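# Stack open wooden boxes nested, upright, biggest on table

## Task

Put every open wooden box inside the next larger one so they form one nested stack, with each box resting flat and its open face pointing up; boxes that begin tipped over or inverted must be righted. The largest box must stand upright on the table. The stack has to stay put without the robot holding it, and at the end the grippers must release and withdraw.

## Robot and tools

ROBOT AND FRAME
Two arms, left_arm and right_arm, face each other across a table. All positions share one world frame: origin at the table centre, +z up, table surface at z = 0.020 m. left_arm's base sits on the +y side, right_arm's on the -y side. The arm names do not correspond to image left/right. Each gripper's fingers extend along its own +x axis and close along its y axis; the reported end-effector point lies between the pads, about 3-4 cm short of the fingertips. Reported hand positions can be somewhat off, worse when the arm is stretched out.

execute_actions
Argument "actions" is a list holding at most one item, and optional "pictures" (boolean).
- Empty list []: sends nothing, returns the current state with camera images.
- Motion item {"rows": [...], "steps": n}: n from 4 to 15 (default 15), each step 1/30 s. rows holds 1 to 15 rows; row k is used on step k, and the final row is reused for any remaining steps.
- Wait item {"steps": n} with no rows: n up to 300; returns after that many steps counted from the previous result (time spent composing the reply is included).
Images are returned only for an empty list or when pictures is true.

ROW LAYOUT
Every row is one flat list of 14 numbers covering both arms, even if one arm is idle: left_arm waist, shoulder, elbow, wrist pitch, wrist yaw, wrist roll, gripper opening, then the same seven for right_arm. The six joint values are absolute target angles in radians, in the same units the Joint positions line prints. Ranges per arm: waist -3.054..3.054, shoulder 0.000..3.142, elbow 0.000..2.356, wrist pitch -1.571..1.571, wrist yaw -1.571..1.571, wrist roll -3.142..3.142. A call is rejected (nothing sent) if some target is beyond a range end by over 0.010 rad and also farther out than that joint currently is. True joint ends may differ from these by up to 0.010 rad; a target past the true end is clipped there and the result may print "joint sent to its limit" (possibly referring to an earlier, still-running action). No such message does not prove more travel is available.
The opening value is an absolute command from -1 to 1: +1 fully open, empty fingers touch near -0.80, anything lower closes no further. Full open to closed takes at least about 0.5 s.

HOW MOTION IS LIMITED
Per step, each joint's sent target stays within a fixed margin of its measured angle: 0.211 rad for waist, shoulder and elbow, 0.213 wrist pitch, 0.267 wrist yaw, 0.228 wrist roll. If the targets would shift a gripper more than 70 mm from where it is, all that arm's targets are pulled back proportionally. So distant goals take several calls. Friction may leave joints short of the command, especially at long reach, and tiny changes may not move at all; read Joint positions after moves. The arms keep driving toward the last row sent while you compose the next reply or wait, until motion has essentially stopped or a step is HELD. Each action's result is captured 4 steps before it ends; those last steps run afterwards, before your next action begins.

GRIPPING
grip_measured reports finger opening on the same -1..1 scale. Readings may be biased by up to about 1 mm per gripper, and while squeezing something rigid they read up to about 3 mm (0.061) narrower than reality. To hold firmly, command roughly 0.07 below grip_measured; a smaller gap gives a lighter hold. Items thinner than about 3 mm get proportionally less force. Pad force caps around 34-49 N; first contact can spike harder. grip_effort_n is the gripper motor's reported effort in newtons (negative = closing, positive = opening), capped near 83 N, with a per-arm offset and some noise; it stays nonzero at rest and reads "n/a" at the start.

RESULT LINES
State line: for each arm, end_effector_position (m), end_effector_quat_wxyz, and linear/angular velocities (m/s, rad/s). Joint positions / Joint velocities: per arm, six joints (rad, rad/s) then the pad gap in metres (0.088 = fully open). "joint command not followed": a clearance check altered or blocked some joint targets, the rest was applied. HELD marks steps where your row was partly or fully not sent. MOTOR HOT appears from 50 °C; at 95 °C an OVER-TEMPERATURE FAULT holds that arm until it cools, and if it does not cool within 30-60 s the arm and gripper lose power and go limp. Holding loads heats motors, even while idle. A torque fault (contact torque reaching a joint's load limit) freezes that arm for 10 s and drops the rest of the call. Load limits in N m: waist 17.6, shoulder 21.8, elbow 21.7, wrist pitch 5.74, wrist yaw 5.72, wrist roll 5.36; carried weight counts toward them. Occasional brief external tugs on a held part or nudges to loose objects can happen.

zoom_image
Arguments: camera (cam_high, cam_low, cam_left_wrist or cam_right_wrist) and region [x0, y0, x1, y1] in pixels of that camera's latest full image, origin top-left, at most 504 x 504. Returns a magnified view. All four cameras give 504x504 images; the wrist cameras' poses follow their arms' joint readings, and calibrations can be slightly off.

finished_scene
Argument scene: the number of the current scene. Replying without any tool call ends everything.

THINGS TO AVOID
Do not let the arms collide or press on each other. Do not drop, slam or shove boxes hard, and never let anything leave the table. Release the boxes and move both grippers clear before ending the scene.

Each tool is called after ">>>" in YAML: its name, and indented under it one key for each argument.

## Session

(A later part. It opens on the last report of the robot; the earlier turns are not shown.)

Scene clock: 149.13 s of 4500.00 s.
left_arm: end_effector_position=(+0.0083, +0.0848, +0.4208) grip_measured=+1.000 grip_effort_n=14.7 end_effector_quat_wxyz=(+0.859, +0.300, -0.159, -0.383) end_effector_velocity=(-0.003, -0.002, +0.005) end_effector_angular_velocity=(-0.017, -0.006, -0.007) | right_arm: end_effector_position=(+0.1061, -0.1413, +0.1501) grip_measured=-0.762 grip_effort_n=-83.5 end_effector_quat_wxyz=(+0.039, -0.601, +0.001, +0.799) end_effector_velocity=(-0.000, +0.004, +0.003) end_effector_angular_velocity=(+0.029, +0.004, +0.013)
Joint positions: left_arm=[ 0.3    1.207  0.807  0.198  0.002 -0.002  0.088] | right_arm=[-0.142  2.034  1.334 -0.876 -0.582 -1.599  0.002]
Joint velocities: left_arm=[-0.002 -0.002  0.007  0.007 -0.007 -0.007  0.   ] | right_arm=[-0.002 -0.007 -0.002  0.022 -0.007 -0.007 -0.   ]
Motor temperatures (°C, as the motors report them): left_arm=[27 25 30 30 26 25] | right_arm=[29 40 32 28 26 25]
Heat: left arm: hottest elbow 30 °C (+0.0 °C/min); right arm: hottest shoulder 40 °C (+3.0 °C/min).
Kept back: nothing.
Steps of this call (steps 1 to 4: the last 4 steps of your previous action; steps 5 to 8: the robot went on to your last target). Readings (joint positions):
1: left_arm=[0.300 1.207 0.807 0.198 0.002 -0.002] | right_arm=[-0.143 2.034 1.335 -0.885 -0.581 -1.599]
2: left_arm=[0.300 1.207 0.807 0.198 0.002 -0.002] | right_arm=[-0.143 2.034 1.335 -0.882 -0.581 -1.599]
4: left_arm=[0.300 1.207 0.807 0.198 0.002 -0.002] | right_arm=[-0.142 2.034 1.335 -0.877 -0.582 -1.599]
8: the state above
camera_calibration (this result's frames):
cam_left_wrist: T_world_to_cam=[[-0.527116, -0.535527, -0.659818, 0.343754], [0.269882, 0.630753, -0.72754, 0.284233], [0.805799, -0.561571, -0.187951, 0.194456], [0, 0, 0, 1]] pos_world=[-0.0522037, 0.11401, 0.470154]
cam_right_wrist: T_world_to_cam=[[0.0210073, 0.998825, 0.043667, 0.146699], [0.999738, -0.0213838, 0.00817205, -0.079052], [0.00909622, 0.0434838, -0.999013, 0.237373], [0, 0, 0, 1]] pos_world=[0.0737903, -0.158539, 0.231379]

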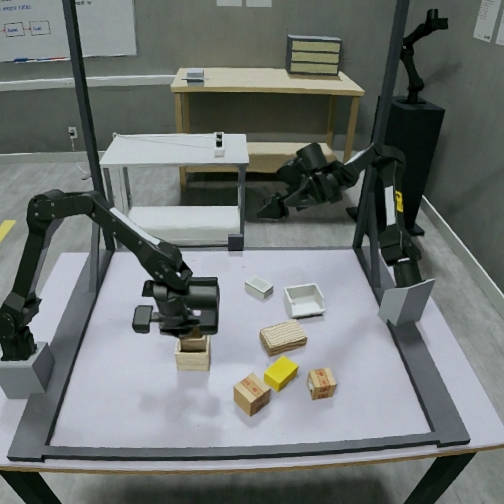

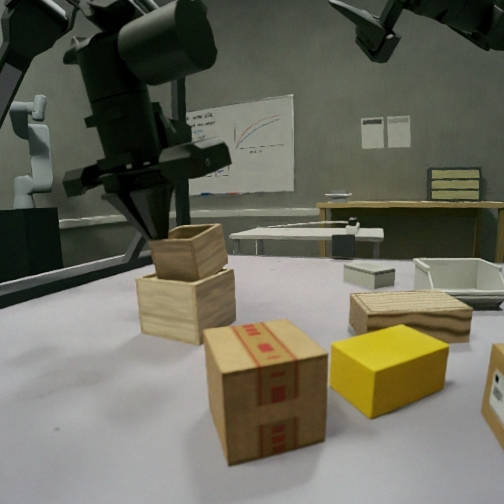

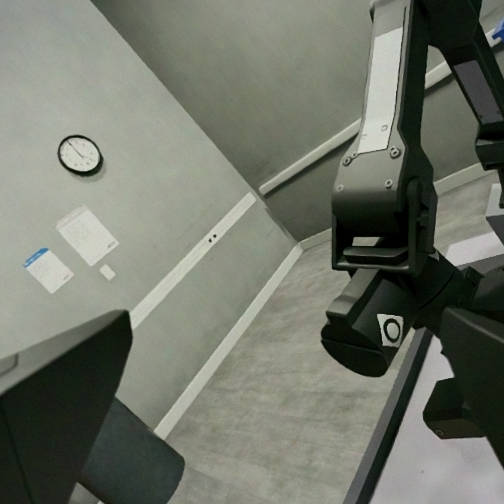

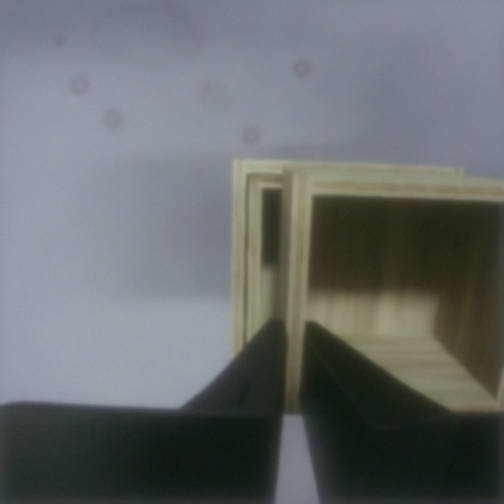

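>>> execute_actions:
  actions:
    - {"rows":[[0.3,1.2,0.8,0.2,0,0,1,-0.130,2.06,1.305,-0.84,-0.585,-1.60,-0.85],[0.3,1.2,0.8,0.2,0,0,1,-0.130,2.06,1.305,-0.84,-0.585,-1.60,-0.85],[0.3,1.2,0.8,0.2,0,0,1,-0.130,2.06,1.305,-0.84,-0.585,-1.60,-0.85],[0.3,1.2,0.8,0.2,0,0,1,-0.130,2.06,1.305,-0.84,-0.585,-1.60,-0.85],[0.3,1.2,0.8,0.2,0,0,1,-0.130,2.06,1.305,-0.84,-0.585,-1.60,-0.85],[0.3,1.2,0.8,0.2,0,0,1,-0.122,2.072,1.282,-0.805,-0.585,-1.60,-0.85]],"steps":15}

>>> execute_actions:
  actions:
    - {"steps":8}
  pictures: true

Scene clock: 149.70 s of 4500.00 s.
left_arm: end_effector_position=(+0.0083, +0.0848, +0.4208) grip_measured=+1.000 grip_effort_n=14.7 end_effector_quat_wxyz=(+0.859, +0.300, -0.159, -0.383) end_effector_velocity=(+0.002, +0.002, -0.000) end_effector_angular_velocity=(-0.006, +0.006, +0.012) | right_arm: end_effector_position=(+0.1061, -0.1375, +0.1432) grip_measured=-0.762 grip_effort_n=-83.5 end_effector_quat_wxyz=(+0.042, -0.599, -0.015, +0.799) end_effector_velocity=(-0.002, +0.016, +0.001) end_effector_angular_velocity=(+0.091, +0.027, +0.046)
Joint positions: left_arm=[ 0.3    1.207  0.807  0.198  0.002 -0.002  0.088] | right_arm=[-0.138  2.039  1.31  -0.815 -0.587 -1.6    0.002]
Joint velocities: left_arm=[ 0.002 -0.002 -0.002 -0.007 -0.007 -0.007  0.   ] | right_arm=[-0.002  0.002 -0.007  0.095 -0.037 -0.022  0.   ]
Motor temperatures (°C, as the motors report them): left_arm=[27 25 30 30 26 25] | right_arm=[29 40 32 28 26 25]
Heat: left arm: hottest elbow 30 °C (+0.0 °C/min); right arm: hottest shoulder 40 °C (+3.0 °C/min).
Steps of this call (steps 1 to 6: the robot went on to your last target; steps 7 to 17: the first 11 steps of this action). Readings (joint positions):
7: left_arm=[0.300 1.207 0.807 0.198 0.002 -0.002] | right_arm=[-0.142 2.035 1.333 -0.871 -0.582 -1.599]
8: left_arm=[0.300 1.207 0.807 0.198 0.002 -0.002] | right_arm=[-0.141 2.035 1.330 -0.863 -0.582 -1.599]
10: left_arm=[0.300 1.207 0.807 0.198 0.002 -0.002] | right_arm=[-0.140 2.036 1.327 -0.854 -0.583 -1.599]
14: left_arm=[0.300 1.207 0.807 0.198 0.002 -0.002] | right_arm=[-0.138 2.038 1.315 -0.825 -0.585 -1.600]
17: the state above

Scene clock: 149.97 s of 4500.00 s.
left_arm: end_effector_position=(+0.0083, +0.0848, +0.4208) grip_measured=+1.000 grip_effort_n=15.1 end_effector_quat_wxyz=(+0.859, +0.300, -0.159, -0.383) end_effector_velocity=(+0.001, +0.001, -0.001) end_effector_angular_velocity=(-0.003, +0.007, +0.008) | right_arm: end_effector_position=(+0.1062, -0.1372, +0.1427) grip_measured=-0.762 grip_effort_n=-83.5 end_effector_quat_wxyz=(+0.043, -0.599, -0.017, +0.800) end_effector_velocity=(-0.000, -0.003, -0.000) end_effector_angular_velocity=(-0.008, +0.008, +0.002)
Joint positions: left_arm=[ 0.3    1.207  0.807  0.198  0.002 -0.002  0.088] | right_arm=[-0.138  2.039  1.307 -0.809 -0.588 -1.6    0.002]
Joint velocities: left_arm=[-0.002 -0.002 -0.002 -0.007 -0.007 -0.007  0.   ] | right_arm=[-0.002 -0.002 -0.007 -0.007 -0.007 -0.007 -0.   ]
Motor temperatures (°C, as the motors report them): left_arm=[27 25 30 30 26 25] | right_arm=[29 40 32 28 26 25]
Heat: left arm: hottest elbow 30 °C (+0.0 °C/min); right arm: hottest shoulder 40 °C (+3.0 °C/min).
Kept back: nothing.
Steps of this call (steps 1 to 4: the last 4 steps of your previous action; steps 5 to 8: the robot went on to your last target). Readings (joint positions):
1: left_arm=[0.300 1.207 0.807 0.198 0.002 -0.002] | right_arm=[-0.138 2.039 1.310 -0.812 -0.588 -1.600]
2: left_arm=[0.300 1.207 0.807 0.198 0.002 -0.002] | right_arm=[-0.138 2.039 1.309 -0.811 -0.588 -1.600]
4: left_arm=[0.300 1.207 0.807 0.198 0.002 -0.002] | right_arm=[-0.138 2.039 1.308 -0.810 -0.588 -1.600]
8: the state above
camera_calibration (this result's frames):
cam_left_wrist: T_world_to_cam=[[-0.527116, -0.535527, -0.659818, 0.343754], [0.269882, 0.630753, -0.72754, 0.284233], [0.805799, -0.561571, -0.187951, 0.194456], [0, 0, 0, 1]] pos_world=[-0.0522037, 0.11401, 0.470154]
cam_right_wrist: T_world_to_cam=[[0.00521259, 0.997087, 0.0760884, 0.139685], [0.999973, -0.00559068, 0.00475693, -0.0763378], [0.00516846, 0.0760615, -0.99709, 0.234493], [0, 0, 0, 1]] pos_world=[0.0743956, -0.157541, 0.223545]

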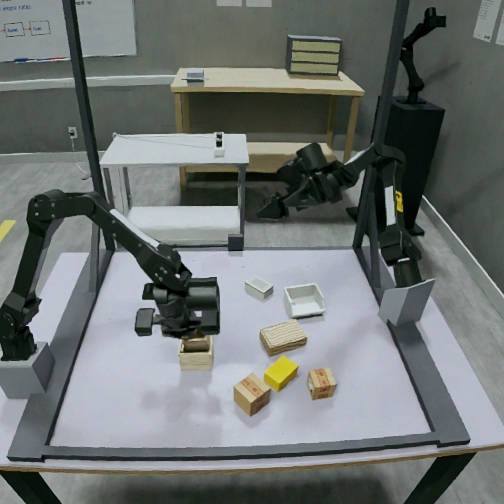

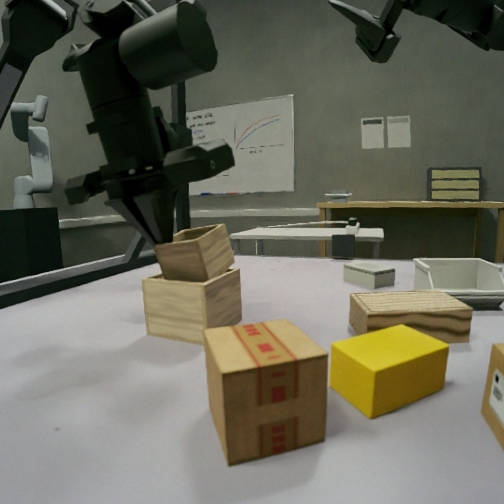

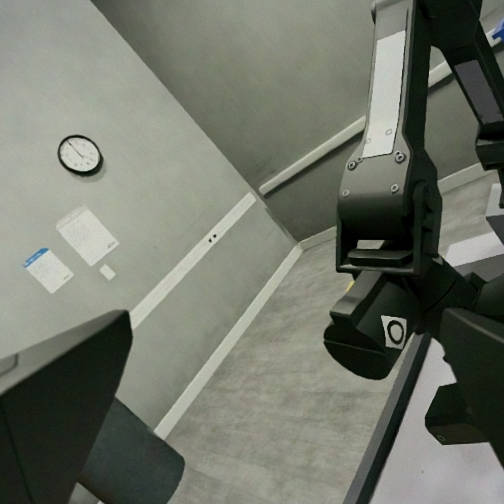

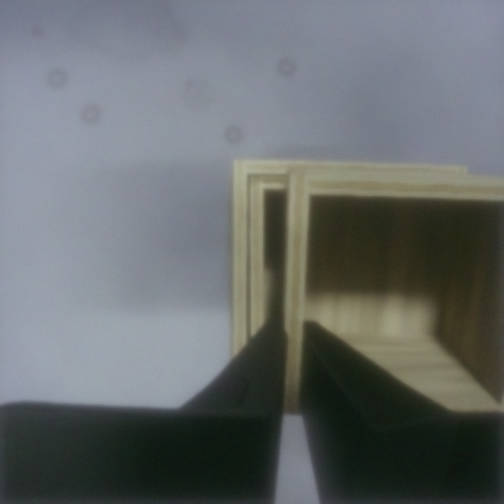

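>>> execute_actions:
  actions:
    - {"rows":[[0.3,1.2,0.8,0.2,0,0,1,-0.115,2.09,1.282,-0.806,-0.585,-1.60,-0.85]],"steps":12}

>>> execute_actions:
  actions:
    - {"steps":8}
  pictures: true

Scene clock: 150.37 s of 4500.00 s.
left_arm: end_effector_position=(+0.0083, +0.0848, +0.4208) grip_measured=+1.000 grip_effort_n=15.1 end_effector_quat_wxyz=(+0.859, +0.300, -0.159, -0.383) end_effector_velocity=(+0.002, +0.002, -0.003) end_effector_angular_velocity=(+0.009, -0.001, +0.012) | right_arm: end_effector_position=(+0.1064, -0.1370, +0.1408) grip_measured=-0.762 grip_effort_n=-83.5 end_effector_quat_wxyz=(+0.042, -0.598, -0.015, +0.801) end_effector_velocity=(+0.000, -0.001, -0.001) end_effector_angular_velocity=(-0.008, +0.008, +0.002)
Joint positions: left_arm=[ 0.3    1.207  0.807  0.198  0.002 -0.002  0.088] | right_arm=[-0.138  2.045  1.307 -0.806 -0.591 -1.6    0.002]
Joint velocities: left_arm=[-0.002 -0.002 -0.007 -0.007 -0.007  0.007  0.   ] | right_arm=[-0.002  0.007  0.002 -0.007 -0.007 -0.007 -0.   ]
Motor temperatures (°C, as the motors report them): left_arm=[27 25 30 30 26 25] | right_arm=[29 40 31 28 26 25]
Heat: left arm: hottest elbow 30 °C (+0.0 °C/min); right arm: hottest shoulder 40 °C (+3.0 °C/min).
Steps of this call (steps 1 to 4: the robot went on to your last target; steps 5 to 12: the first 8 steps of this action). Readings (joint positions):
5: left_arm=[0.300 1.207 0.807 0.198 0.002 -0.002] | right_arm=[-0.138 2.040 1.307 -0.809 -0.588 -1.600]
6: left_arm=[0.300 1.207 0.807 0.198 0.002 -0.002] | right_arm=[-0.138 2.042 1.307 -0.807 -0.589 -1.600]
8: left_arm=[0.300 1.207 0.807 0.198 0.002 -0.002] | right_arm=[-0.138 2.044 1.307 -0.806 -0.590 -1.600]
12: the state above

Scene clock: 150.63 s of 4500.00 s.
left_arm: end_effector_position=(+0.0083, +0.0848, +0.4208) grip_measured=+1.000 grip_effort_n=15.1 end_effector_quat_wxyz=(+0.859, +0.300, -0.159, -0.383) end_effector_velocity=(-0.001, +0.000, -0.003) end_effector_angular_velocity=(+0.005, +0.013, -0.003) | right_arm: end_effector_position=(+0.1065, -0.1371, +0.1407) grip_measured=-0.762 grip_effort_n=-83.5 end_effector_quat_wxyz=(+0.042, -0.598, -0.015, +0.801) end_effector_velocity=(+0.003, -0.002, +0.001) end_effector_angular_velocity=(-0.007, -0.006, -0.017)
Joint positions: left_arm=[ 0.3    1.207  0.807  0.198  0.002 -0.002  0.088] | right_arm=[-0.138  2.046  1.307 -0.806 -0.591 -1.6    0.002]
Joint velocities: left_arm=[-0.002 -0.002 -0.002 -0.007  0.007 -0.007  0.   ] | right_arm=[-0.007 -0.002 -0.002 -0.007  0.007  0.007 -0.   ]
Motor temperatures (°C, as the motors report them): left_arm=[27 25 30 30 26 25] | right_arm=[29 40 31 28 26 25]
Heat: left arm: hottest elbow 30 °C (+0.0 °C/min); right arm: hottest shoulder 40 °C (+3.0 °C/min).
Kept back: nothing.
Steps of this call (steps 1 to 4: the last 4 steps of your previous action; steps 5 to 8: the robot went on to your last target). Readings (joint positions):
1: left_arm=[0.300 1.207 0.807 0.198 0.002 -0.002] | right_arm=[-0.138 2.045 1.307 -0.806 -0.591 -1.600]
2: left_arm=[0.300 1.207 0.807 0.198 0.002 -0.002] | right_arm=[-0.138 2.045 1.307 -0.806 -0.591 -1.600]
4: left_arm=[0.300 1.207 0.807 0.198 0.002 -0.002] | right_arm=[-0.138 2.046 1.307 -0.806 -0.591 -1.600]
8: the state above
camera_calibration (this result's frames):
cam_left_wrist: T_world_to_cam=[[-0.527116, -0.535527, -0.659818, 0.343754], [0.269882, 0.630753, -0.72754, 0.284233], [0.805799, -0.561571, -0.187951, 0.194456], [0, 0, 0, 1]] pos_world=[-0.0522037, 0.11401, 0.470154]
cam_right_wrist: T_world_to_cam=[[0.00625969, 0.997311, 0.0730193, 0.14005], [0.999978, -0.00640805, 0.0017977, -0.0763088], [0.00226077, 0.0730065, -0.997329, 0.232394], [0, 0, 0, 1]] pos_world=[0.074905, -0.157128, 0.221684]

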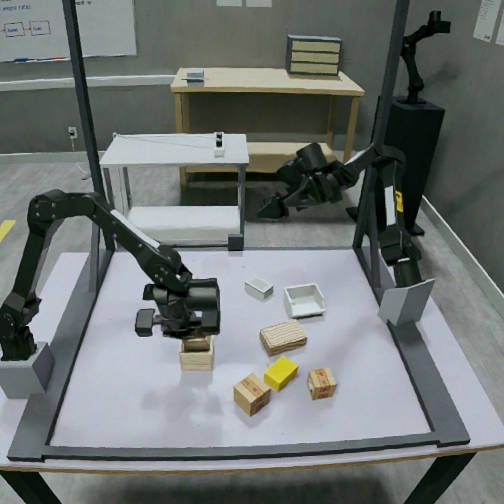

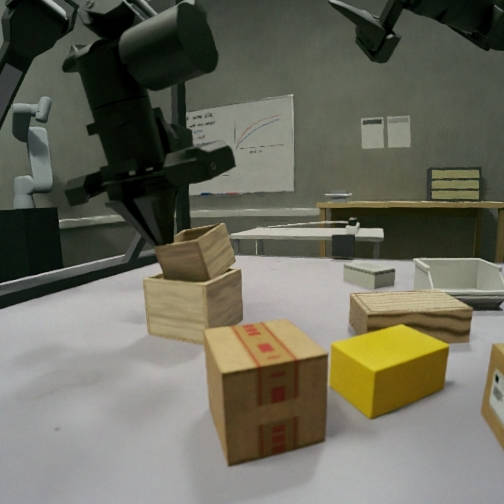

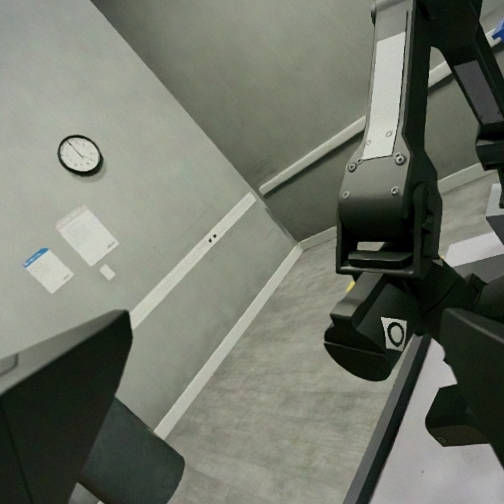

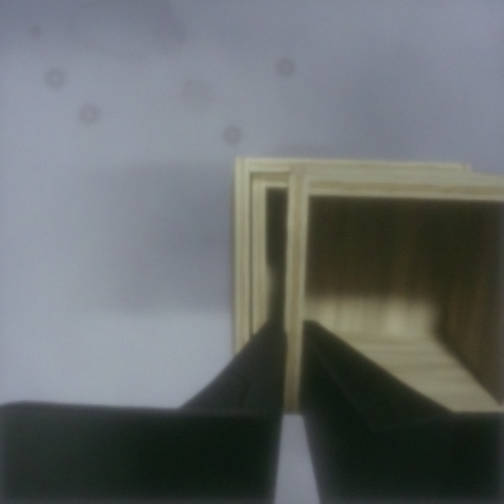

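>>> execute_actions:
  actions:
    - {"rows":[[0.3,1.2,0.8,0.2,0,0,1,-0.125,2.05,1.307,-0.85,-0.585,-1.60,-0.85]],"steps":12}

>>> execute_actions:
  actions:
    - {"rows":[[0.3,1.2,0.8,0.2,0,0,1,-0.120,2.085,1.30,-0.83,-0.585,-1.60,-0.85]],"steps":14}

>>> execute_actions:
  actions:
    - {"steps":6}
  pictures: true

Scene clock: 151.27 s of 4500.00 s.
left_arm: end_effector_position=(+0.0083, +0.0848, +0.4208) grip_measured=+1.000 grip_effort_n=15.1 end_effector_quat_wxyz=(+0.859, +0.300, -0.159, -0.383) end_effector_velocity=(+0.000, +0.001, +0.002) end_effector_angular_velocity=(-0.014, -0.002, +0.002) | right_arm: end_effector_position=(+0.1048, -0.1418, +0.1428) grip_measured=-0.762 grip_effort_n=-83.5 end_effector_quat_wxyz=(+0.037, -0.598, -0.003, +0.800) end_effector_velocity=(-0.008, -0.018, -0.004) end_effector_angular_velocity=(-0.084, -0.015, +0.008)
Joint positions: left_arm=[ 0.3    1.207  0.807  0.198  0.002 -0.002  0.088] | right_arm=[-0.135  2.042  1.315 -0.844 -0.588 -1.6    0.002]
Joint velocities: left_arm=[ 0.002 -0.002 -0.002  0.007 -0.007 -0.007  0.   ] | right_arm=[ 0.027 -0.002 -0.002 -0.081  0.022 -0.007 -0.   ]
Motor temperatures (°C, as the motors report them): left_arm=[27 25 30 30 26 25] | right_arm=[29 39 31 28 26 25]
Heat: left arm: hottest elbow 30 °C (+0.0 °C/min); right arm: hottest shoulder 39 °C (+3.0 °C/min).
Steps of this call (steps 1 to 11: the robot went on to your last target; steps 12 to 19: the first 8 steps of this action). Readings (joint positions):
12: left_arm=[0.300 1.207 0.807 0.198 0.002 -0.002] | right_arm=[-0.138 2.044 1.308 -0.808 -0.591 -1.600]
13: left_arm=[0.300 1.207 0.807 0.198 0.002 -0.002] | right_arm=[-0.138 2.044 1.311 -0.811 -0.591 -1.600]
15: left_arm=[0.300 1.207 0.807 0.198 0.002 -0.002] | right_arm=[-0.138 2.043 1.315 -0.824 -0.591 -1.600]
19: the state above

Scene clock: 151.73 s of 4500.00 s.
left_arm: end_effector_position=(+0.0083, +0.0848, +0.4208) grip_measured=+1.000 grip_effort_n=15.1 end_effector_quat_wxyz=(+0.859, +0.300, -0.159, -0.383) end_effector_velocity=(+0.001, +0.001, -0.001) end_effector_angular_velocity=(-0.003, +0.007, +0.008) | right_arm: end_effector_position=(+0.1037, -0.1420, +0.1384) grip_measured=-0.762 grip_effort_n=-83.5 end_effector_quat_wxyz=(+0.033, -0.596, -0.000, +0.802) end_effector_velocity=(+0.002, -0.004, -0.001) end_effector_angular_velocity=(-0.025, +0.010, -0.022)
Joint positions: left_arm=[ 0.3    1.207  0.807  0.198  0.002 -0.002  0.088] | right_arm=[-0.13   2.054  1.315 -0.839 -0.593 -1.6    0.002]
Joint velocities: left_arm=[-0.002 -0.002 -0.002 -0.007 -0.007 -0.007  0.   ] | right_arm=[-0.007  0.007  0.002 -0.022 -0.007  0.007 -0.   ]
Motor temperatures (°C, as the motors report them): left_arm=[27 25 30 30 26 25] | right_arm=[29 39 31 28 26 25]
Heat: left arm: hottest elbow 30 °C (+0.0 °C/min); right arm: hottest shoulder 39 °C (+3.0 °C/min).
Steps of this call (steps 1 to 4: the last 4 steps of your previous action; steps 5 to 14: the first 10 steps of this action). Readings (joint positions):
5: left_arm=[0.300 1.207 0.807 0.198 0.002 -0.002] | right_arm=[-0.128 2.044 1.315 -0.846 -0.588 -1.600]
6: left_arm=[0.300 1.207 0.807 0.198 0.002 -0.002] | right_arm=[-0.127 2.048 1.315 -0.845 -0.588 -1.600]
8: left_arm=[0.300 1.207 0.807 0.198 0.002 -0.002] | right_arm=[-0.129 2.051 1.315 -0.842 -0.591 -1.600]
12: left_arm=[0.300 1.207 0.807 0.198 0.002 -0.002] | right_arm=[-0.130 2.054 1.315 -0.839 -0.592 -1.600]
14: the state above

Scene clock: 151.93 s of 4500.00 s.
left_arm: end_effector_position=(+0.0083, +0.0848, +0.4208) grip_measured=+1.000 grip_effort_n=15.1 end_effector_quat_wxyz=(+0.859, +0.300, -0.159, -0.383) end_effector_velocity=(+0.002, +0.001, -0.003) end_effector_angular_velocity=(-0.000, +0.010, +0.011) | right_arm: end_effector_position=(+0.1037, -0.1420, +0.1382) grip_measured=-0.762 grip_effort_n=-83.5 end_effector_quat_wxyz=(+0.033, -0.596, -0.000, +0.802) end_effector_velocity=(+0.001, -0.004, +0.001) end_effector_angular_velocity=(-0.016, +0.009, -0.006)
Joint positions: left_arm=[ 0.3    1.207  0.807  0.198  0.002 -0.002  0.088] | right_arm=[-0.13   2.055  1.315 -0.838 -0.593 -1.6    0.002]
Joint velocities: left_arm=[-0.002  0.002 -0.002 -0.007 -0.007 -0.007  0.   ] | right_arm=[-0.007 -0.002 -0.002 -0.022 -0.007 -0.007 -0.   ]
Motor temperatures (°C, as the motors report them): left_arm=[27 25 30 30 26 25] | right_arm=[29 39 31 28 26 25]
Heat: left arm: hottest elbow 30 °C (+0.0 °C/min); right arm: hottest shoulder 39 °C (+3.0 °C/min).
Kept back: nothing.
Steps of this call (steps 1 to 4: the last 4 steps of your previous action; steps 5 to 6: the robot went on to your last target). Readings (joint positions):
1: left_arm=[0.300 1.207 0.807 0.198 0.002 -0.002] | right_arm=[-0.130 2.055 1.315 -0.839 -0.593 -1.600]
2: left_arm=[0.300 1.207 0.807 0.198 0.002 -0.002] | right_arm=[-0.130 2.055 1.315 -0.839 -0.593 -1.600]
4: left_arm=[0.300 1.207 0.807 0.198 0.002 -0.002] | right_arm=[-0.130 2.055 1.315 -0.838 -0.593 -1.600]
6: the state above
camera_calibration (this result's frames):
cam_left_wrist: T_world_to_cam=[[-0.527116, -0.535527, -0.659818, 0.343754], [0.269882, 0.630753, -0.72754, 0.284233], [0.805799, -0.561571, -0.187951, 0.194456], [0, 0, 0, 1]] pos_world=[-0.0522037, 0.11401, 0.470154]
cam_right_wrist: T_world_to_cam=[[0.00960165, 0.999216, 0.0383971, 0.149905], [0.99995, -0.00948582, -0.00319783, -0.073314], [-0.00283109, 0.0384259, -0.999257, 0.226113], [0, 0, 0, 1]] pos_world=[0.0725111, -0.159172, 0.219955]

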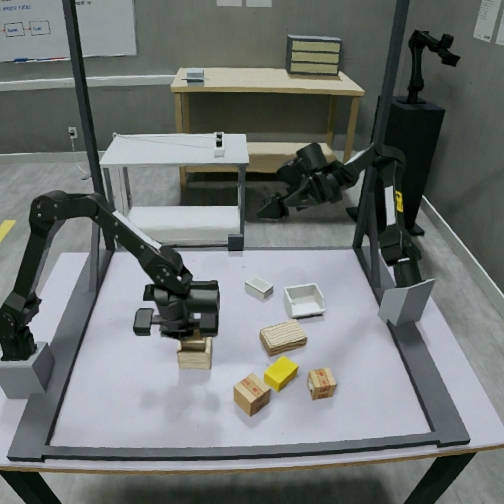

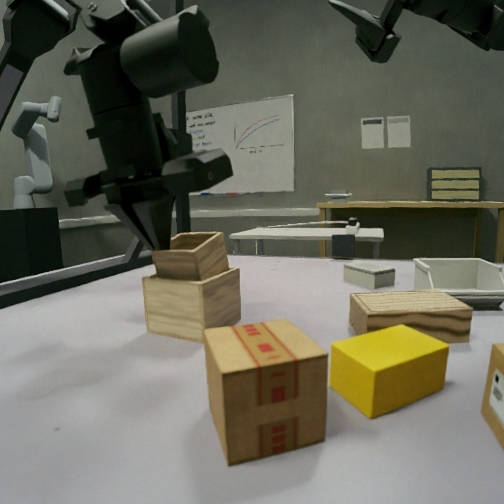

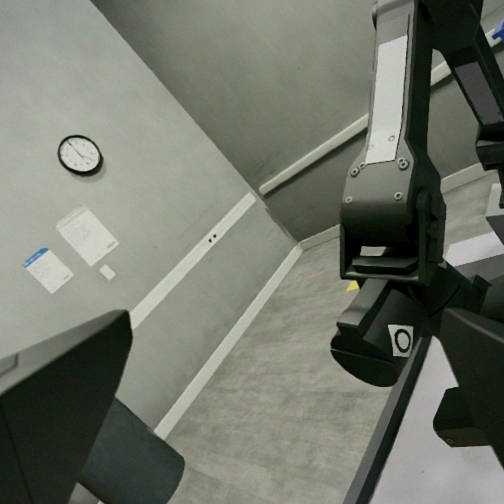

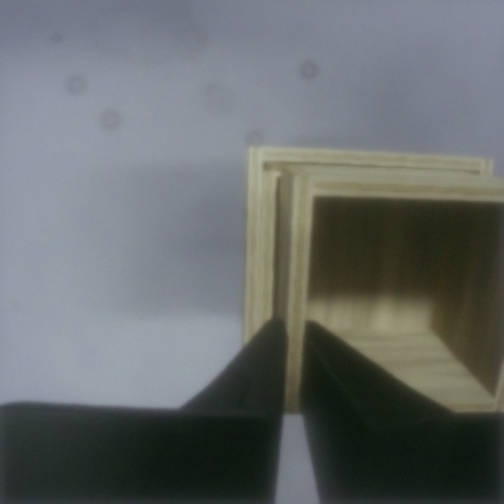

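>>> execute_actions:
  actions:
    - {"rows":[[0.3,1.2,0.8,0.2,0,0,1,-0.115,2.10,1.295,-0.81,-0.585,-1.60,-0.85]],"steps":14}

>>> execute_actions:
  actions:
    - {"steps":6}
  pictures: true

Scene clock: 152.40 s of 4500.00 s.
left_arm: end_effector_position=(+0.0083, +0.0848, +0.4208) grip_measured=+1.000 grip_effort_n=15.1 end_effector_quat_wxyz=(+0.859, +0.300, -0.159, -0.383) end_effector_velocity=(-0.001, +0.001, -0.000) end_effector_angular_velocity=(-0.006, +0.004, +0.005) | right_arm: end_effector_position=(+0.1051, -0.1392, +0.1336) grip_measured=-0.762 grip_effort_n=-83.5 end_effector_quat_wxyz=(+0.034, -0.595, -0.003, +0.803) end_effector_velocity=(+0.001, -0.003, +0.002) end_effector_angular_velocity=(-0.011, +0.008, -0.005)
Joint positions: left_arm=[ 0.3    1.207  0.807  0.198  0.002 -0.002  0.088] | right_arm=[-0.131  2.07   1.315 -0.818 -0.597 -1.6    0.002]
Joint velocities: left_arm=[-0.002 -0.007 -0.002 -0.007 -0.007 -0.007  0.   ] | right_arm=[-0.007 -0.002  0.002 -0.022 -0.007 -0.007 -0.   ]
Motor temperatures (°C, as the motors report them): left_arm=[27 25 30 30 26 25] | right_arm=[29 39 31 28 26 25]
Heat: left arm: hottest elbow 30 °C (+0.0 °C/min); right arm: hottest shoulder 39 °C (+3.0 °C/min).
Steps of this call (steps 1 to 4: the robot went on to your last target; steps 5 to 14: the first 10 steps of this action). Readings (joint positions):
5: left_arm=[0.300 1.207 0.807 0.198 0.002 -0.002] | right_arm=[-0.130 2.056 1.315 -0.836 -0.594 -1.600]
6: left_arm=[0.300 1.207 0.807 0.198 0.002 -0.002] | right_arm=[-0.131 2.058 1.315 -0.831 -0.594 -1.600]
8: left_arm=[0.300 1.207 0.807 0.198 0.002 -0.002] | right_arm=[-0.131 2.063 1.315 -0.822 -0.597 -1.600]
12: left_arm=[0.300 1.207 0.807 0.198 0.002 -0.002] | right_arm=[-0.131 2.069 1.315 -0.818 -0.597 -1.600]
14: the state above

Scene clock: 152.60 s of 4500.00 s.
left_arm: end_effector_position=(+0.0083, +0.0848, +0.4208) grip_measured=+1.000 grip_effort_n=15.1 end_effector_quat_wxyz=(+0.859, +0.300, -0.159, -0.383) end_effector_velocity=(+0.001, +0.001, -0.001) end_effector_angular_velocity=(+0.007, -0.004, +0.009) | right_arm: end_effector_position=(+0.1051, -0.1389, +0.1336) grip_measured=-0.762 grip_effort_n=-83.5 end_effector_quat_wxyz=(+0.034, -0.595, -0.004, +0.803) end_effector_velocity=(+0.003, +0.009, -0.001) end_effector_angular_velocity=(+0.046, -0.012, +0.018)
Joint positions: left_arm=[ 0.3    1.207  0.807  0.198  0.002 -0.002  0.088] | right_arm=[-0.131  2.07   1.315 -0.816 -0.597 -1.6    0.002]
Joint velocities: left_arm=[-0.002 -0.002 -0.002 -0.007 -0.007  0.007  0.   ] | right_arm=[-0.002  0.002 -0.002  0.051  0.007 -0.007 -0.   ]
Motor temperatures (°C, as the motors report them): left_arm=[27 25 30 30 26 25] | right_arm=[29 39 31 28 26 25]
Heat: left arm: hottest elbow 30 °C (+0.0 °C/min); right arm: hottest shoulder 39 °C (+3.0 °C/min).
Kept back: nothing.
Steps of this call (steps 1 to 4: the last 4 steps of your previous action; steps 5 to 6: the robot went on to your last target). Readings (joint positions):
1: left_arm=[0.300 1.207 0.807 0.198 0.002 -0.002] | right_arm=[-0.131 2.070 1.315 -0.818 -0.597 -1.600]
2: left_arm=[0.300 1.207 0.807 0.198 0.002 -0.002] | right_arm=[-0.131 2.070 1.315 -0.818 -0.597 -1.600]
4: left_arm=[0.300 1.207 0.807 0.198 0.002 -0.002] | right_arm=[-0.131 2.070 1.315 -0.818 -0.597 -1.600]
6: the state above
camera_calibration (this result's frames):
cam_left_wrist: T_world_to_cam=[[-0.527116, -0.535527, -0.659818, 0.343754], [0.269882, 0.630753, -0.72754, 0.284233], [0.805799, -0.561571, -0.187951, 0.194456], [0, 0, 0, 1]] pos_world=[-0.0522037, 0.11401, 0.470154]
cam_right_wrist: T_world_to_cam=[[0.00783611, 0.998927, 0.0456528, 0.146102], [0.999953, -0.00756732, -0.0060577, -0.0740532], [-0.00570573, 0.0456981, -0.998939, 0.222671], [0, 0, 0, 1]] pos_world=[0.0741753, -0.156681, 0.215316]

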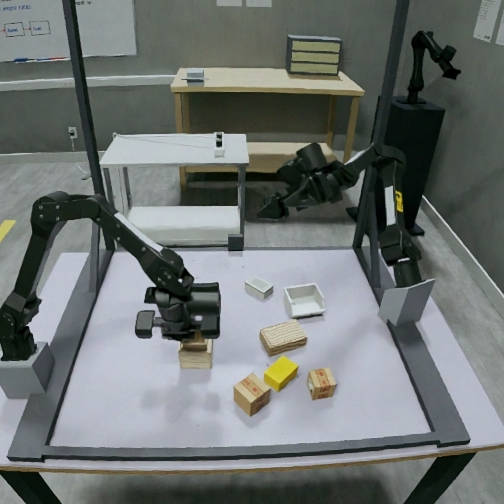

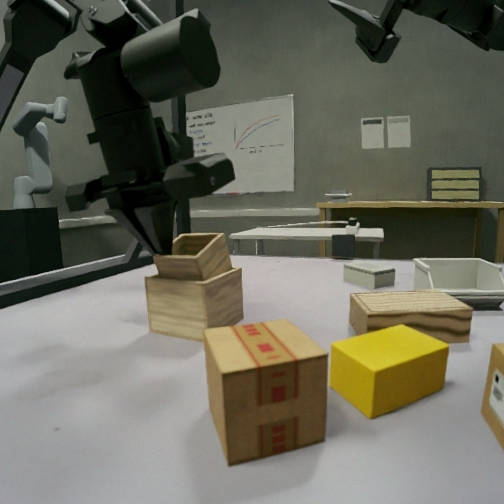

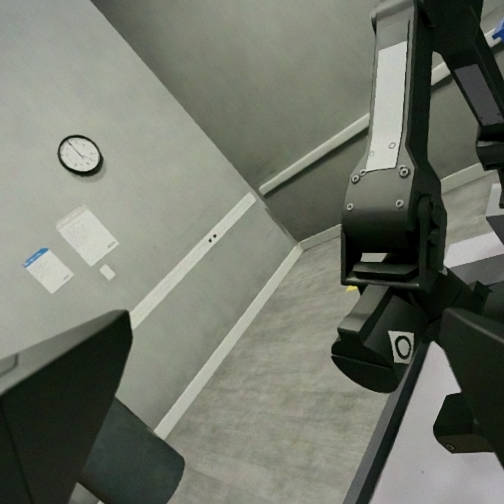

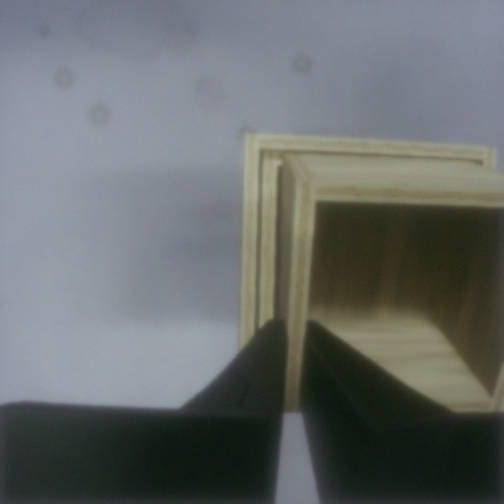

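>>> execute_actions:
  actions:
    - {"rows":[[0.3,1.2,0.8,0.2,0,0,1,-0.131,2.07,1.315,-0.816,-0.597,-1.6,-0.45]],"steps":15}

>>> execute_actions:
  actions:
    - {"rows":[[0.3,1.2,0.8,0.2,0,0,1,-0.131,1.95,1.315,-0.9,-0.597,-1.6,-0.45]],"steps":15}
  pictures: true

Scene clock: 153.53 s of 4500.00 s.
left_arm: end_effector_position=(+0.0083, +0.0848, +0.4208) grip_measured=+1.000 grip_effort_n=15.1 end_effector_quat_wxyz=(+0.859, +0.300, -0.159, -0.383) end_effector_velocity=(-0.004, -0.001, +0.001) end_effector_angular_velocity=(-0.006, +0.003, -0.016) | right_arm: end_effector_position=(+0.1051, -0.1387, +0.1332) grip_measured=-0.470 grip_effort_n=18.4 end_effector_quat_wxyz=(+0.034, -0.595, -0.004, +0.803) end_effector_velocity=(+0.002, -0.002, +0.000) end_effector_angular_velocity=(-0.005, -0.007, +0.002)
Joint positions: left_arm=[ 0.3    1.207  0.807  0.198  0.002 -0.002  0.088] | right_arm=[-0.13   2.071  1.315 -0.815 -0.597 -1.6    0.016]
Joint velocities: left_arm=[-0.002 -0.007 -0.002  0.007  0.007 -0.007  0.   ] | right_arm=[-0.002 -0.002 -0.002 -0.007  0.007 -0.007  0.007]
Motor temperatures (°C, as the motors report them): left_arm=[27 25 30 30 26 25] | right_arm=[28 39 31 28 26 25]
Heat: left arm: hottest elbow 30 °C (+0.0 °C/min); right arm: hottest shoulder 39 °C (+3.0 °C/min).
Steps of this call (steps 1 to 15: the robot went on to your last target; steps 16 to 17: nothing new was sent; steps 18 to 28: the first 11 steps of this action). Readings (joint positions):
18: left_arm=[0.300 1.207 0.807 0.198 0.002 -0.002] | right_arm=[-0.131 2.071 1.315 -0.814 -0.597 -1.600]
19: left_arm=[0.300 1.207 0.807 0.198 0.002 -0.002] | right_arm=[-0.131 2.071 1.315 -0.813 -0.597 -1.600]
21: left_arm=[0.300 1.207 0.807 0.198 0.002 -0.002] | right_arm=[-0.130 2.071 1.315 -0.814 -0.597 -1.600]
25: left_arm=[0.300 1.207 0.807 0.198 0.002 -0.002] | right_arm=[-0.130 2.071 1.315 -0.814 -0.597 -1.600]
28: the state above

Scene clock: 154.03 s of 4500.00 s.
left_arm: end_effector_position=(+0.0083, +0.0848, +0.4208) grip_measured=+1.000 grip_effort_n=15.1 end_effector_quat_wxyz=(+0.859, +0.300, -0.159, -0.383) end_effector_velocity=(+0.002, +0.001, -0.003) end_effector_angular_velocity=(-0.000, +0.010, +0.011) | right_arm: end_effector_position=(+0.0928, -0.1465, +0.1707) grip_measured=-0.453 grip_effort_n=18.4 end_effector_quat_wxyz=(+0.040, -0.595, -0.021, +0.802) end_effector_velocity=(-0.005, -0.013, -0.000) end_effector_angular_velocity=(-0.060, +0.027, -0.008)
Joint positions: left_arm=[ 0.3    1.207  0.807  0.198  0.002 -0.002  0.088] | right_arm=[-0.13   1.956  1.316 -0.894 -0.597 -1.6    0.017]
Joint velocities: left_arm=[-0.002  0.002 -0.002 -0.007 -0.007 -0.007  0.   ] | right_arm=[ 0.002 -0.002 -0.002 -0.066 -0.022 -0.007 -0.   ]
Motor temperatures (°C, as the motors report them): left_arm=[27 25 30 30 26 25] | right_arm=[28 39 31 28 26 25]
Heat: left arm: hottest elbow 30 °C (+0.0 °C/min); right arm: hottest shoulder 39 °C (+3.0 °C/min).
Steps of this call (steps 1 to 4: the last 4 steps of your previous action; steps 5 to 15: the first 11 steps of this action). Readings (joint positions):
5: left_arm=[0.300 1.207 0.807 0.198 0.002 -0.002] | right_arm=[-0.130 2.062 1.315 -0.820 -0.597 -1.600]
6: left_arm=[0.300 1.207 0.807 0.198 0.002 -0.002] | right_arm=[-0.130 2.049 1.315 -0.846 -0.597 -1.600]
8: left_arm=[0.300 1.207 0.807 0.198 0.002 -0.002] | right_arm=[-0.130 2.010 1.314 -0.871 -0.597 -1.600]
12: left_arm=[0.300 1.207 0.807 0.198 0.002 -0.002] | right_arm=[-0.130 1.957 1.316 -0.888 -0.597 -1.600]
15: the state above
camera_calibration (this result's frames):
cam_left_wrist: T_world_to_cam=[[-0.527116, -0.535527, -0.659818, 0.343754], [0.269882, 0.630753, -0.72754, 0.284233], [0.805799, -0.561571, -0.187951, 0.194456], [0, 0, 0, 1]] pos_world=[-0.0522037, 0.11401, 0.470154]
cam_right_wrist: T_world_to_cam=[[-0.00369775, 0.996702, 0.0810597, 0.146877], [0.999988, 0.00394413, -0.00287951, -0.0604548], [-0.00318972, 0.0810481, -0.996705, 0.264554], [0, 0, 0, 1]] pos_world=[0.0618411, -0.167596, 0.251602]

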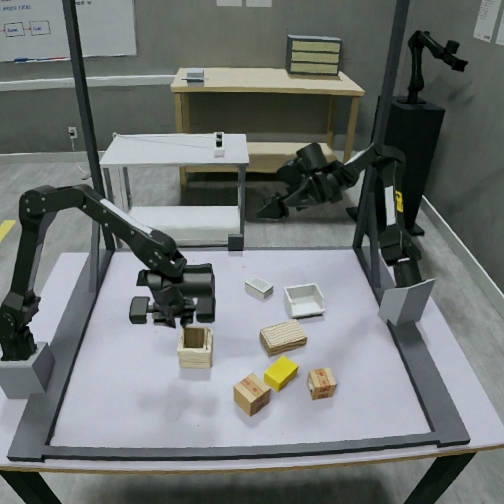

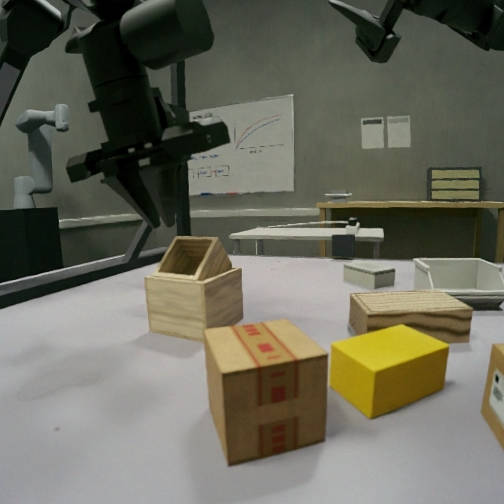

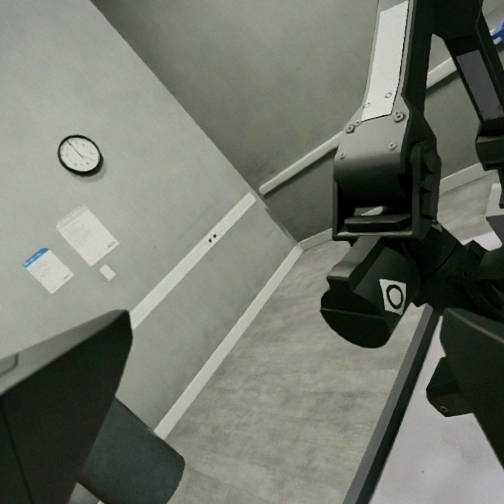

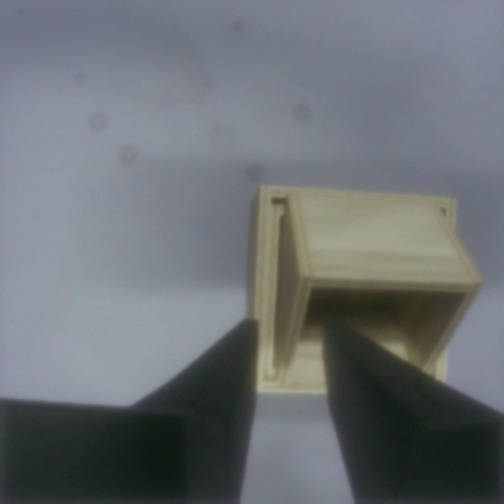

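>>> execute_actions:
  actions:
    - {"rows":[[0.3,1.2,0.8,0.2,0,0,1,-0.145,2.085,1.493,-0.99,-0.597,-1.6,-0.85]],"steps":15}
  pictures: true

Scene clock: 154.97 s of 4500.00 s.
left_arm: end_effector_position=(+0.0083, +0.0848, +0.4208) grip_measured=+1.000 grip_effort_n=15.1 end_effector_quat_wxyz=(+0.859, +0.300, -0.159, -0.383) end_effector_velocity=(+0.001, +0.001, -0.005) end_effector_angular_velocity=(-0.002, +0.026, -0.001) | right_arm: end_effector_position=(+0.0999, -0.1226, +0.1725) grip_measured=-0.798 grip_effort_n=-83.5 end_effector_quat_wxyz=(+0.041, -0.595, -0.001, +0.803) end_effector_velocity=(+0.001, +0.004, -0.003) end_effector_angular_velocity=(-0.036, +0.011, -0.007)
Joint positions: left_arm=[ 0.3    1.207  0.807  0.198  0.002 -0.002  0.088] | right_arm=[-0.144  2.066  1.476 -0.984 -0.597 -1.6    0.   ]
Joint velocities: left_arm=[-0.002 -0.002 -0.007 -0.007  0.007 -0.022  0.   ] | right_arm=[-0.002  0.046  0.056 -0.051 -0.007 -0.007  0.   ]
Motor temperatures (°C, as the motors report them): left_arm=[27 25 30 30 26 25] | right_arm=[29 39 31 28 26 25]
Heat: left arm: hottest elbow 30 °C (+0.0 °C/min); right arm: hottest shoulder 39 °C (+3.0 °C/min).
Steps of this call (steps 1 to 4: the last 4 steps of your previous action; steps 5 to 15: the robot went on to your last target; steps 16 to 17: nothing new was sent; steps 18 to 28: the first 11 steps of this action). Readings (joint positions):
18: left_arm=[0.300 1.207 0.807 0.198 0.002 -0.002] | right_arm=[-0.131 1.966 1.331 -0.918 -0.597 -1.600]
19: left_arm=[0.300 1.207 0.807 0.198 0.002 -0.002] | right_arm=[-0.132 1.987 1.365 -0.944 -0.597 -1.600]
21: left_arm=[0.300 1.207 0.807 0.198 0.002 -0.002] | right_arm=[-0.137 2.029 1.426 -0.949 -0.597 -1.600]
25: left_arm=[0.300 1.207 0.807 0.198 0.002 -0.002] | right_arm=[-0.144 2.058 1.467 -0.977 -0.597 -1.600]
28: the state above
camera_calibration (this result's frames):
cam_left_wrist: T_world_to_cam=[[-0.527116, -0.535527, -0.659818, 0.343754], [0.269882, 0.630753, -0.72754, 0.284233], [0.805799, -0.561571, -0.187951, 0.194456], [0, 0, 0, 1]] pos_world=[-0.0522037, 0.11401, 0.470154]
cam_right_wrist: T_world_to_cam=[[0.0210349, 0.998619, 0.0481471, 0.126293], [0.999764, -0.0207496, -0.00641759, -0.0700597], [-0.00540969, 0.0482707, -0.99882, 0.261056], [0, 0, 0, 1]] pos_world=[0.0687989, -0.140174, 0.254218]

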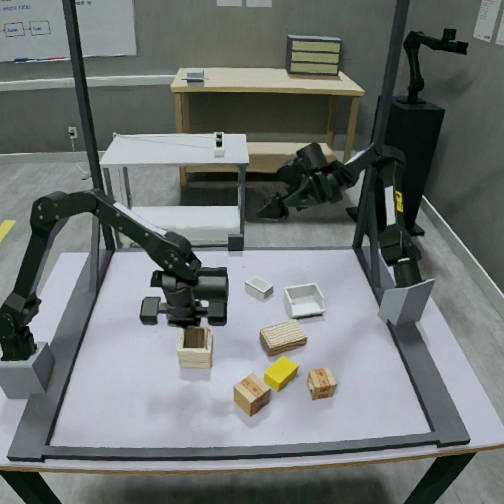

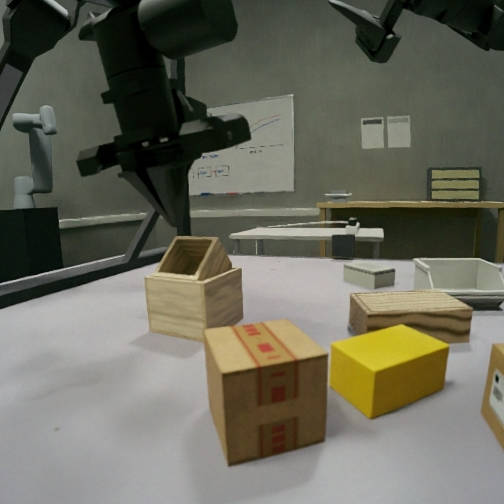

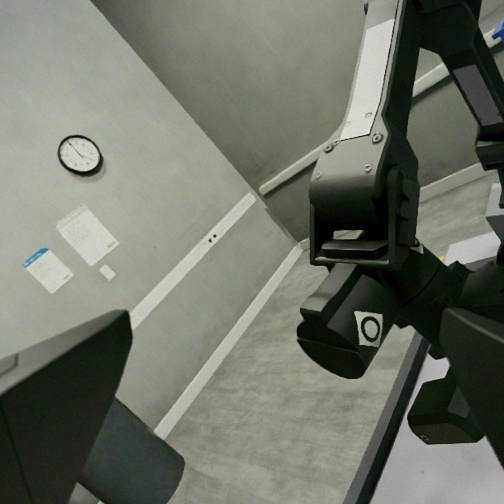

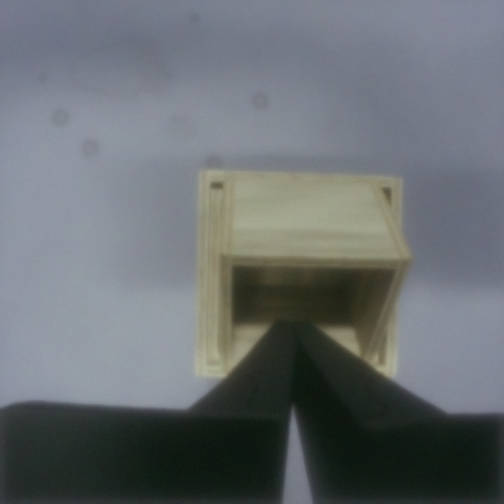

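>>> execute_actions:
  actions:
    - {"rows":[[0.3,1.2,0.8,0.2,0,0,1,-0.145,2.175,1.47,-0.88,-0.597,-1.6,-0.85]],"steps":15}
  pictures: true

Scene clock: 155.47 s of 4500.00 s.
left_arm: end_effector_position=(+0.0083, +0.0848, +0.4208) grip_measured=+1.000 grip_effort_n=15.1 end_effector_quat_wxyz=(+0.859, +0.300, -0.159, -0.383) end_effector_velocity=(+0.001, +0.001, -0.001) end_effector_angular_velocity=(-0.003, +0.007, +0.008) | right_arm: end_effector_position=(+0.1117, -0.1093, +0.1392) grip_measured=-0.798 grip_effort_n=-83.5 end_effector_quat_wxyz=(+0.041, -0.595, -0.001, +0.803) end_effector_velocity=(+0.001, +0.011, +0.002) end_effector_angular_velocity=(+0.055, +0.016, +0.016)
Joint positions: left_arm=[ 0.3    1.207  0.807  0.198  0.002 -0.002  0.088] | right_arm=[-0.145  2.163  1.478 -0.886 -0.597 -1.6    0.   ]
Joint velocities: left_arm=[-0.002 -0.002 -0.002 -0.007 -0.007 -0.007  0.   ] | right_arm=[-0.007  0.002  0.002  0.051 -0.022 -0.007  0.   ]
Motor temperatures (°C, as the motors report them): left_arm=[27 25 30 30 26 25] | right_arm=[29 39 31 28 26 25]
Heat: left arm: hottest elbow 30 °C (+0.0 °C/min); right arm: hottest shoulder 39 °C (+3.0 °C/min).
Steps of this call (steps 1 to 4: the last 4 steps of your previous action; steps 5 to 15: the first 11 steps of this action). Readings (joint positions):
5: left_arm=[0.300 1.207 0.807 0.198 0.002 -0.002] | right_arm=[-0.144 2.078 1.481 -0.981 -0.597 -1.600]
6: left_arm=[0.300 1.207 0.807 0.198 0.002 -0.002] | right_arm=[-0.144 2.089 1.482 -0.951 -0.597 -1.600]
8: left_arm=[0.300 1.207 0.807 0.198 0.002 -0.002] | right_arm=[-0.145 2.121 1.483 -0.915 -0.597 -1.600]
12: left_arm=[0.300 1.207 0.807 0.198 0.002 -0.002] | right_arm=[-0.145 2.161 1.478 -0.895 -0.597 -1.600]
15: the state above
camera_calibration (this result's frames):
cam_left_wrist: T_world_to_cam=[[-0.527116, -0.535527, -0.659818, 0.343754], [0.269882, 0.630753, -0.72754, 0.284233], [0.805799, -0.561571, -0.187951, 0.194456], [0, 0, 0, 1]] pos_world=[-0.0522037, 0.11401, 0.470154]
cam_right_wrist: T_world_to_cam=[[0.0209473, 0.998543, 0.0497388, 0.114163], [0.999765, -0.0206401, -0.00668236, -0.0817224], [-0.00564601, 0.0498671, -0.99874, 0.227425], [0, 0, 0, 1]] pos_world=[0.0805958, -0.127024, 0.220914]

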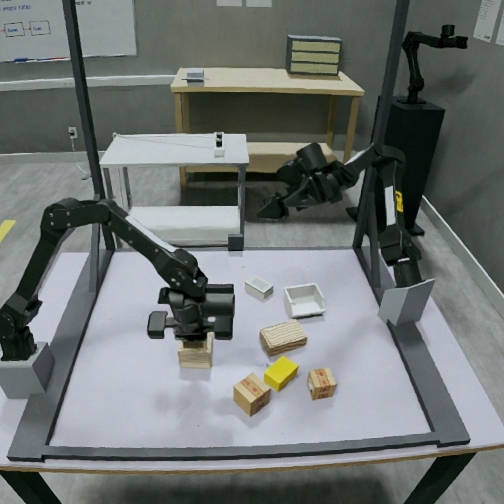

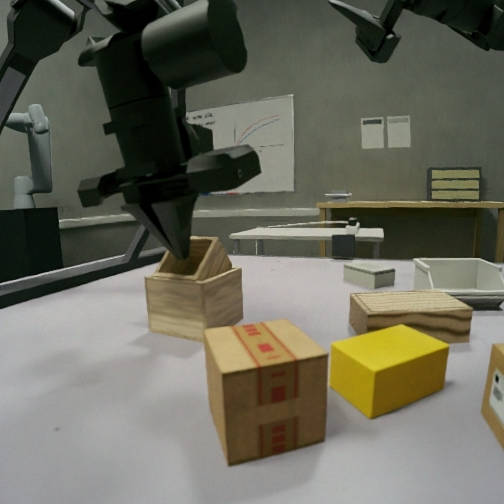

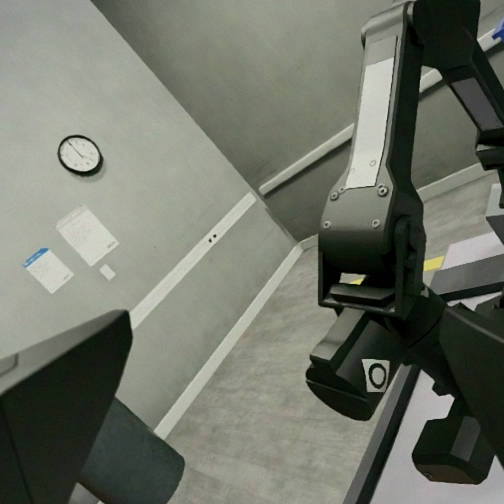

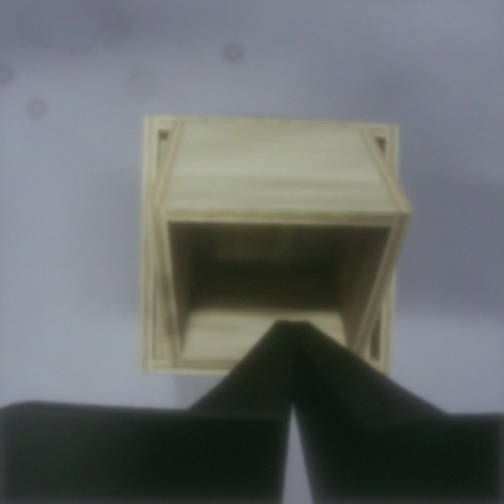

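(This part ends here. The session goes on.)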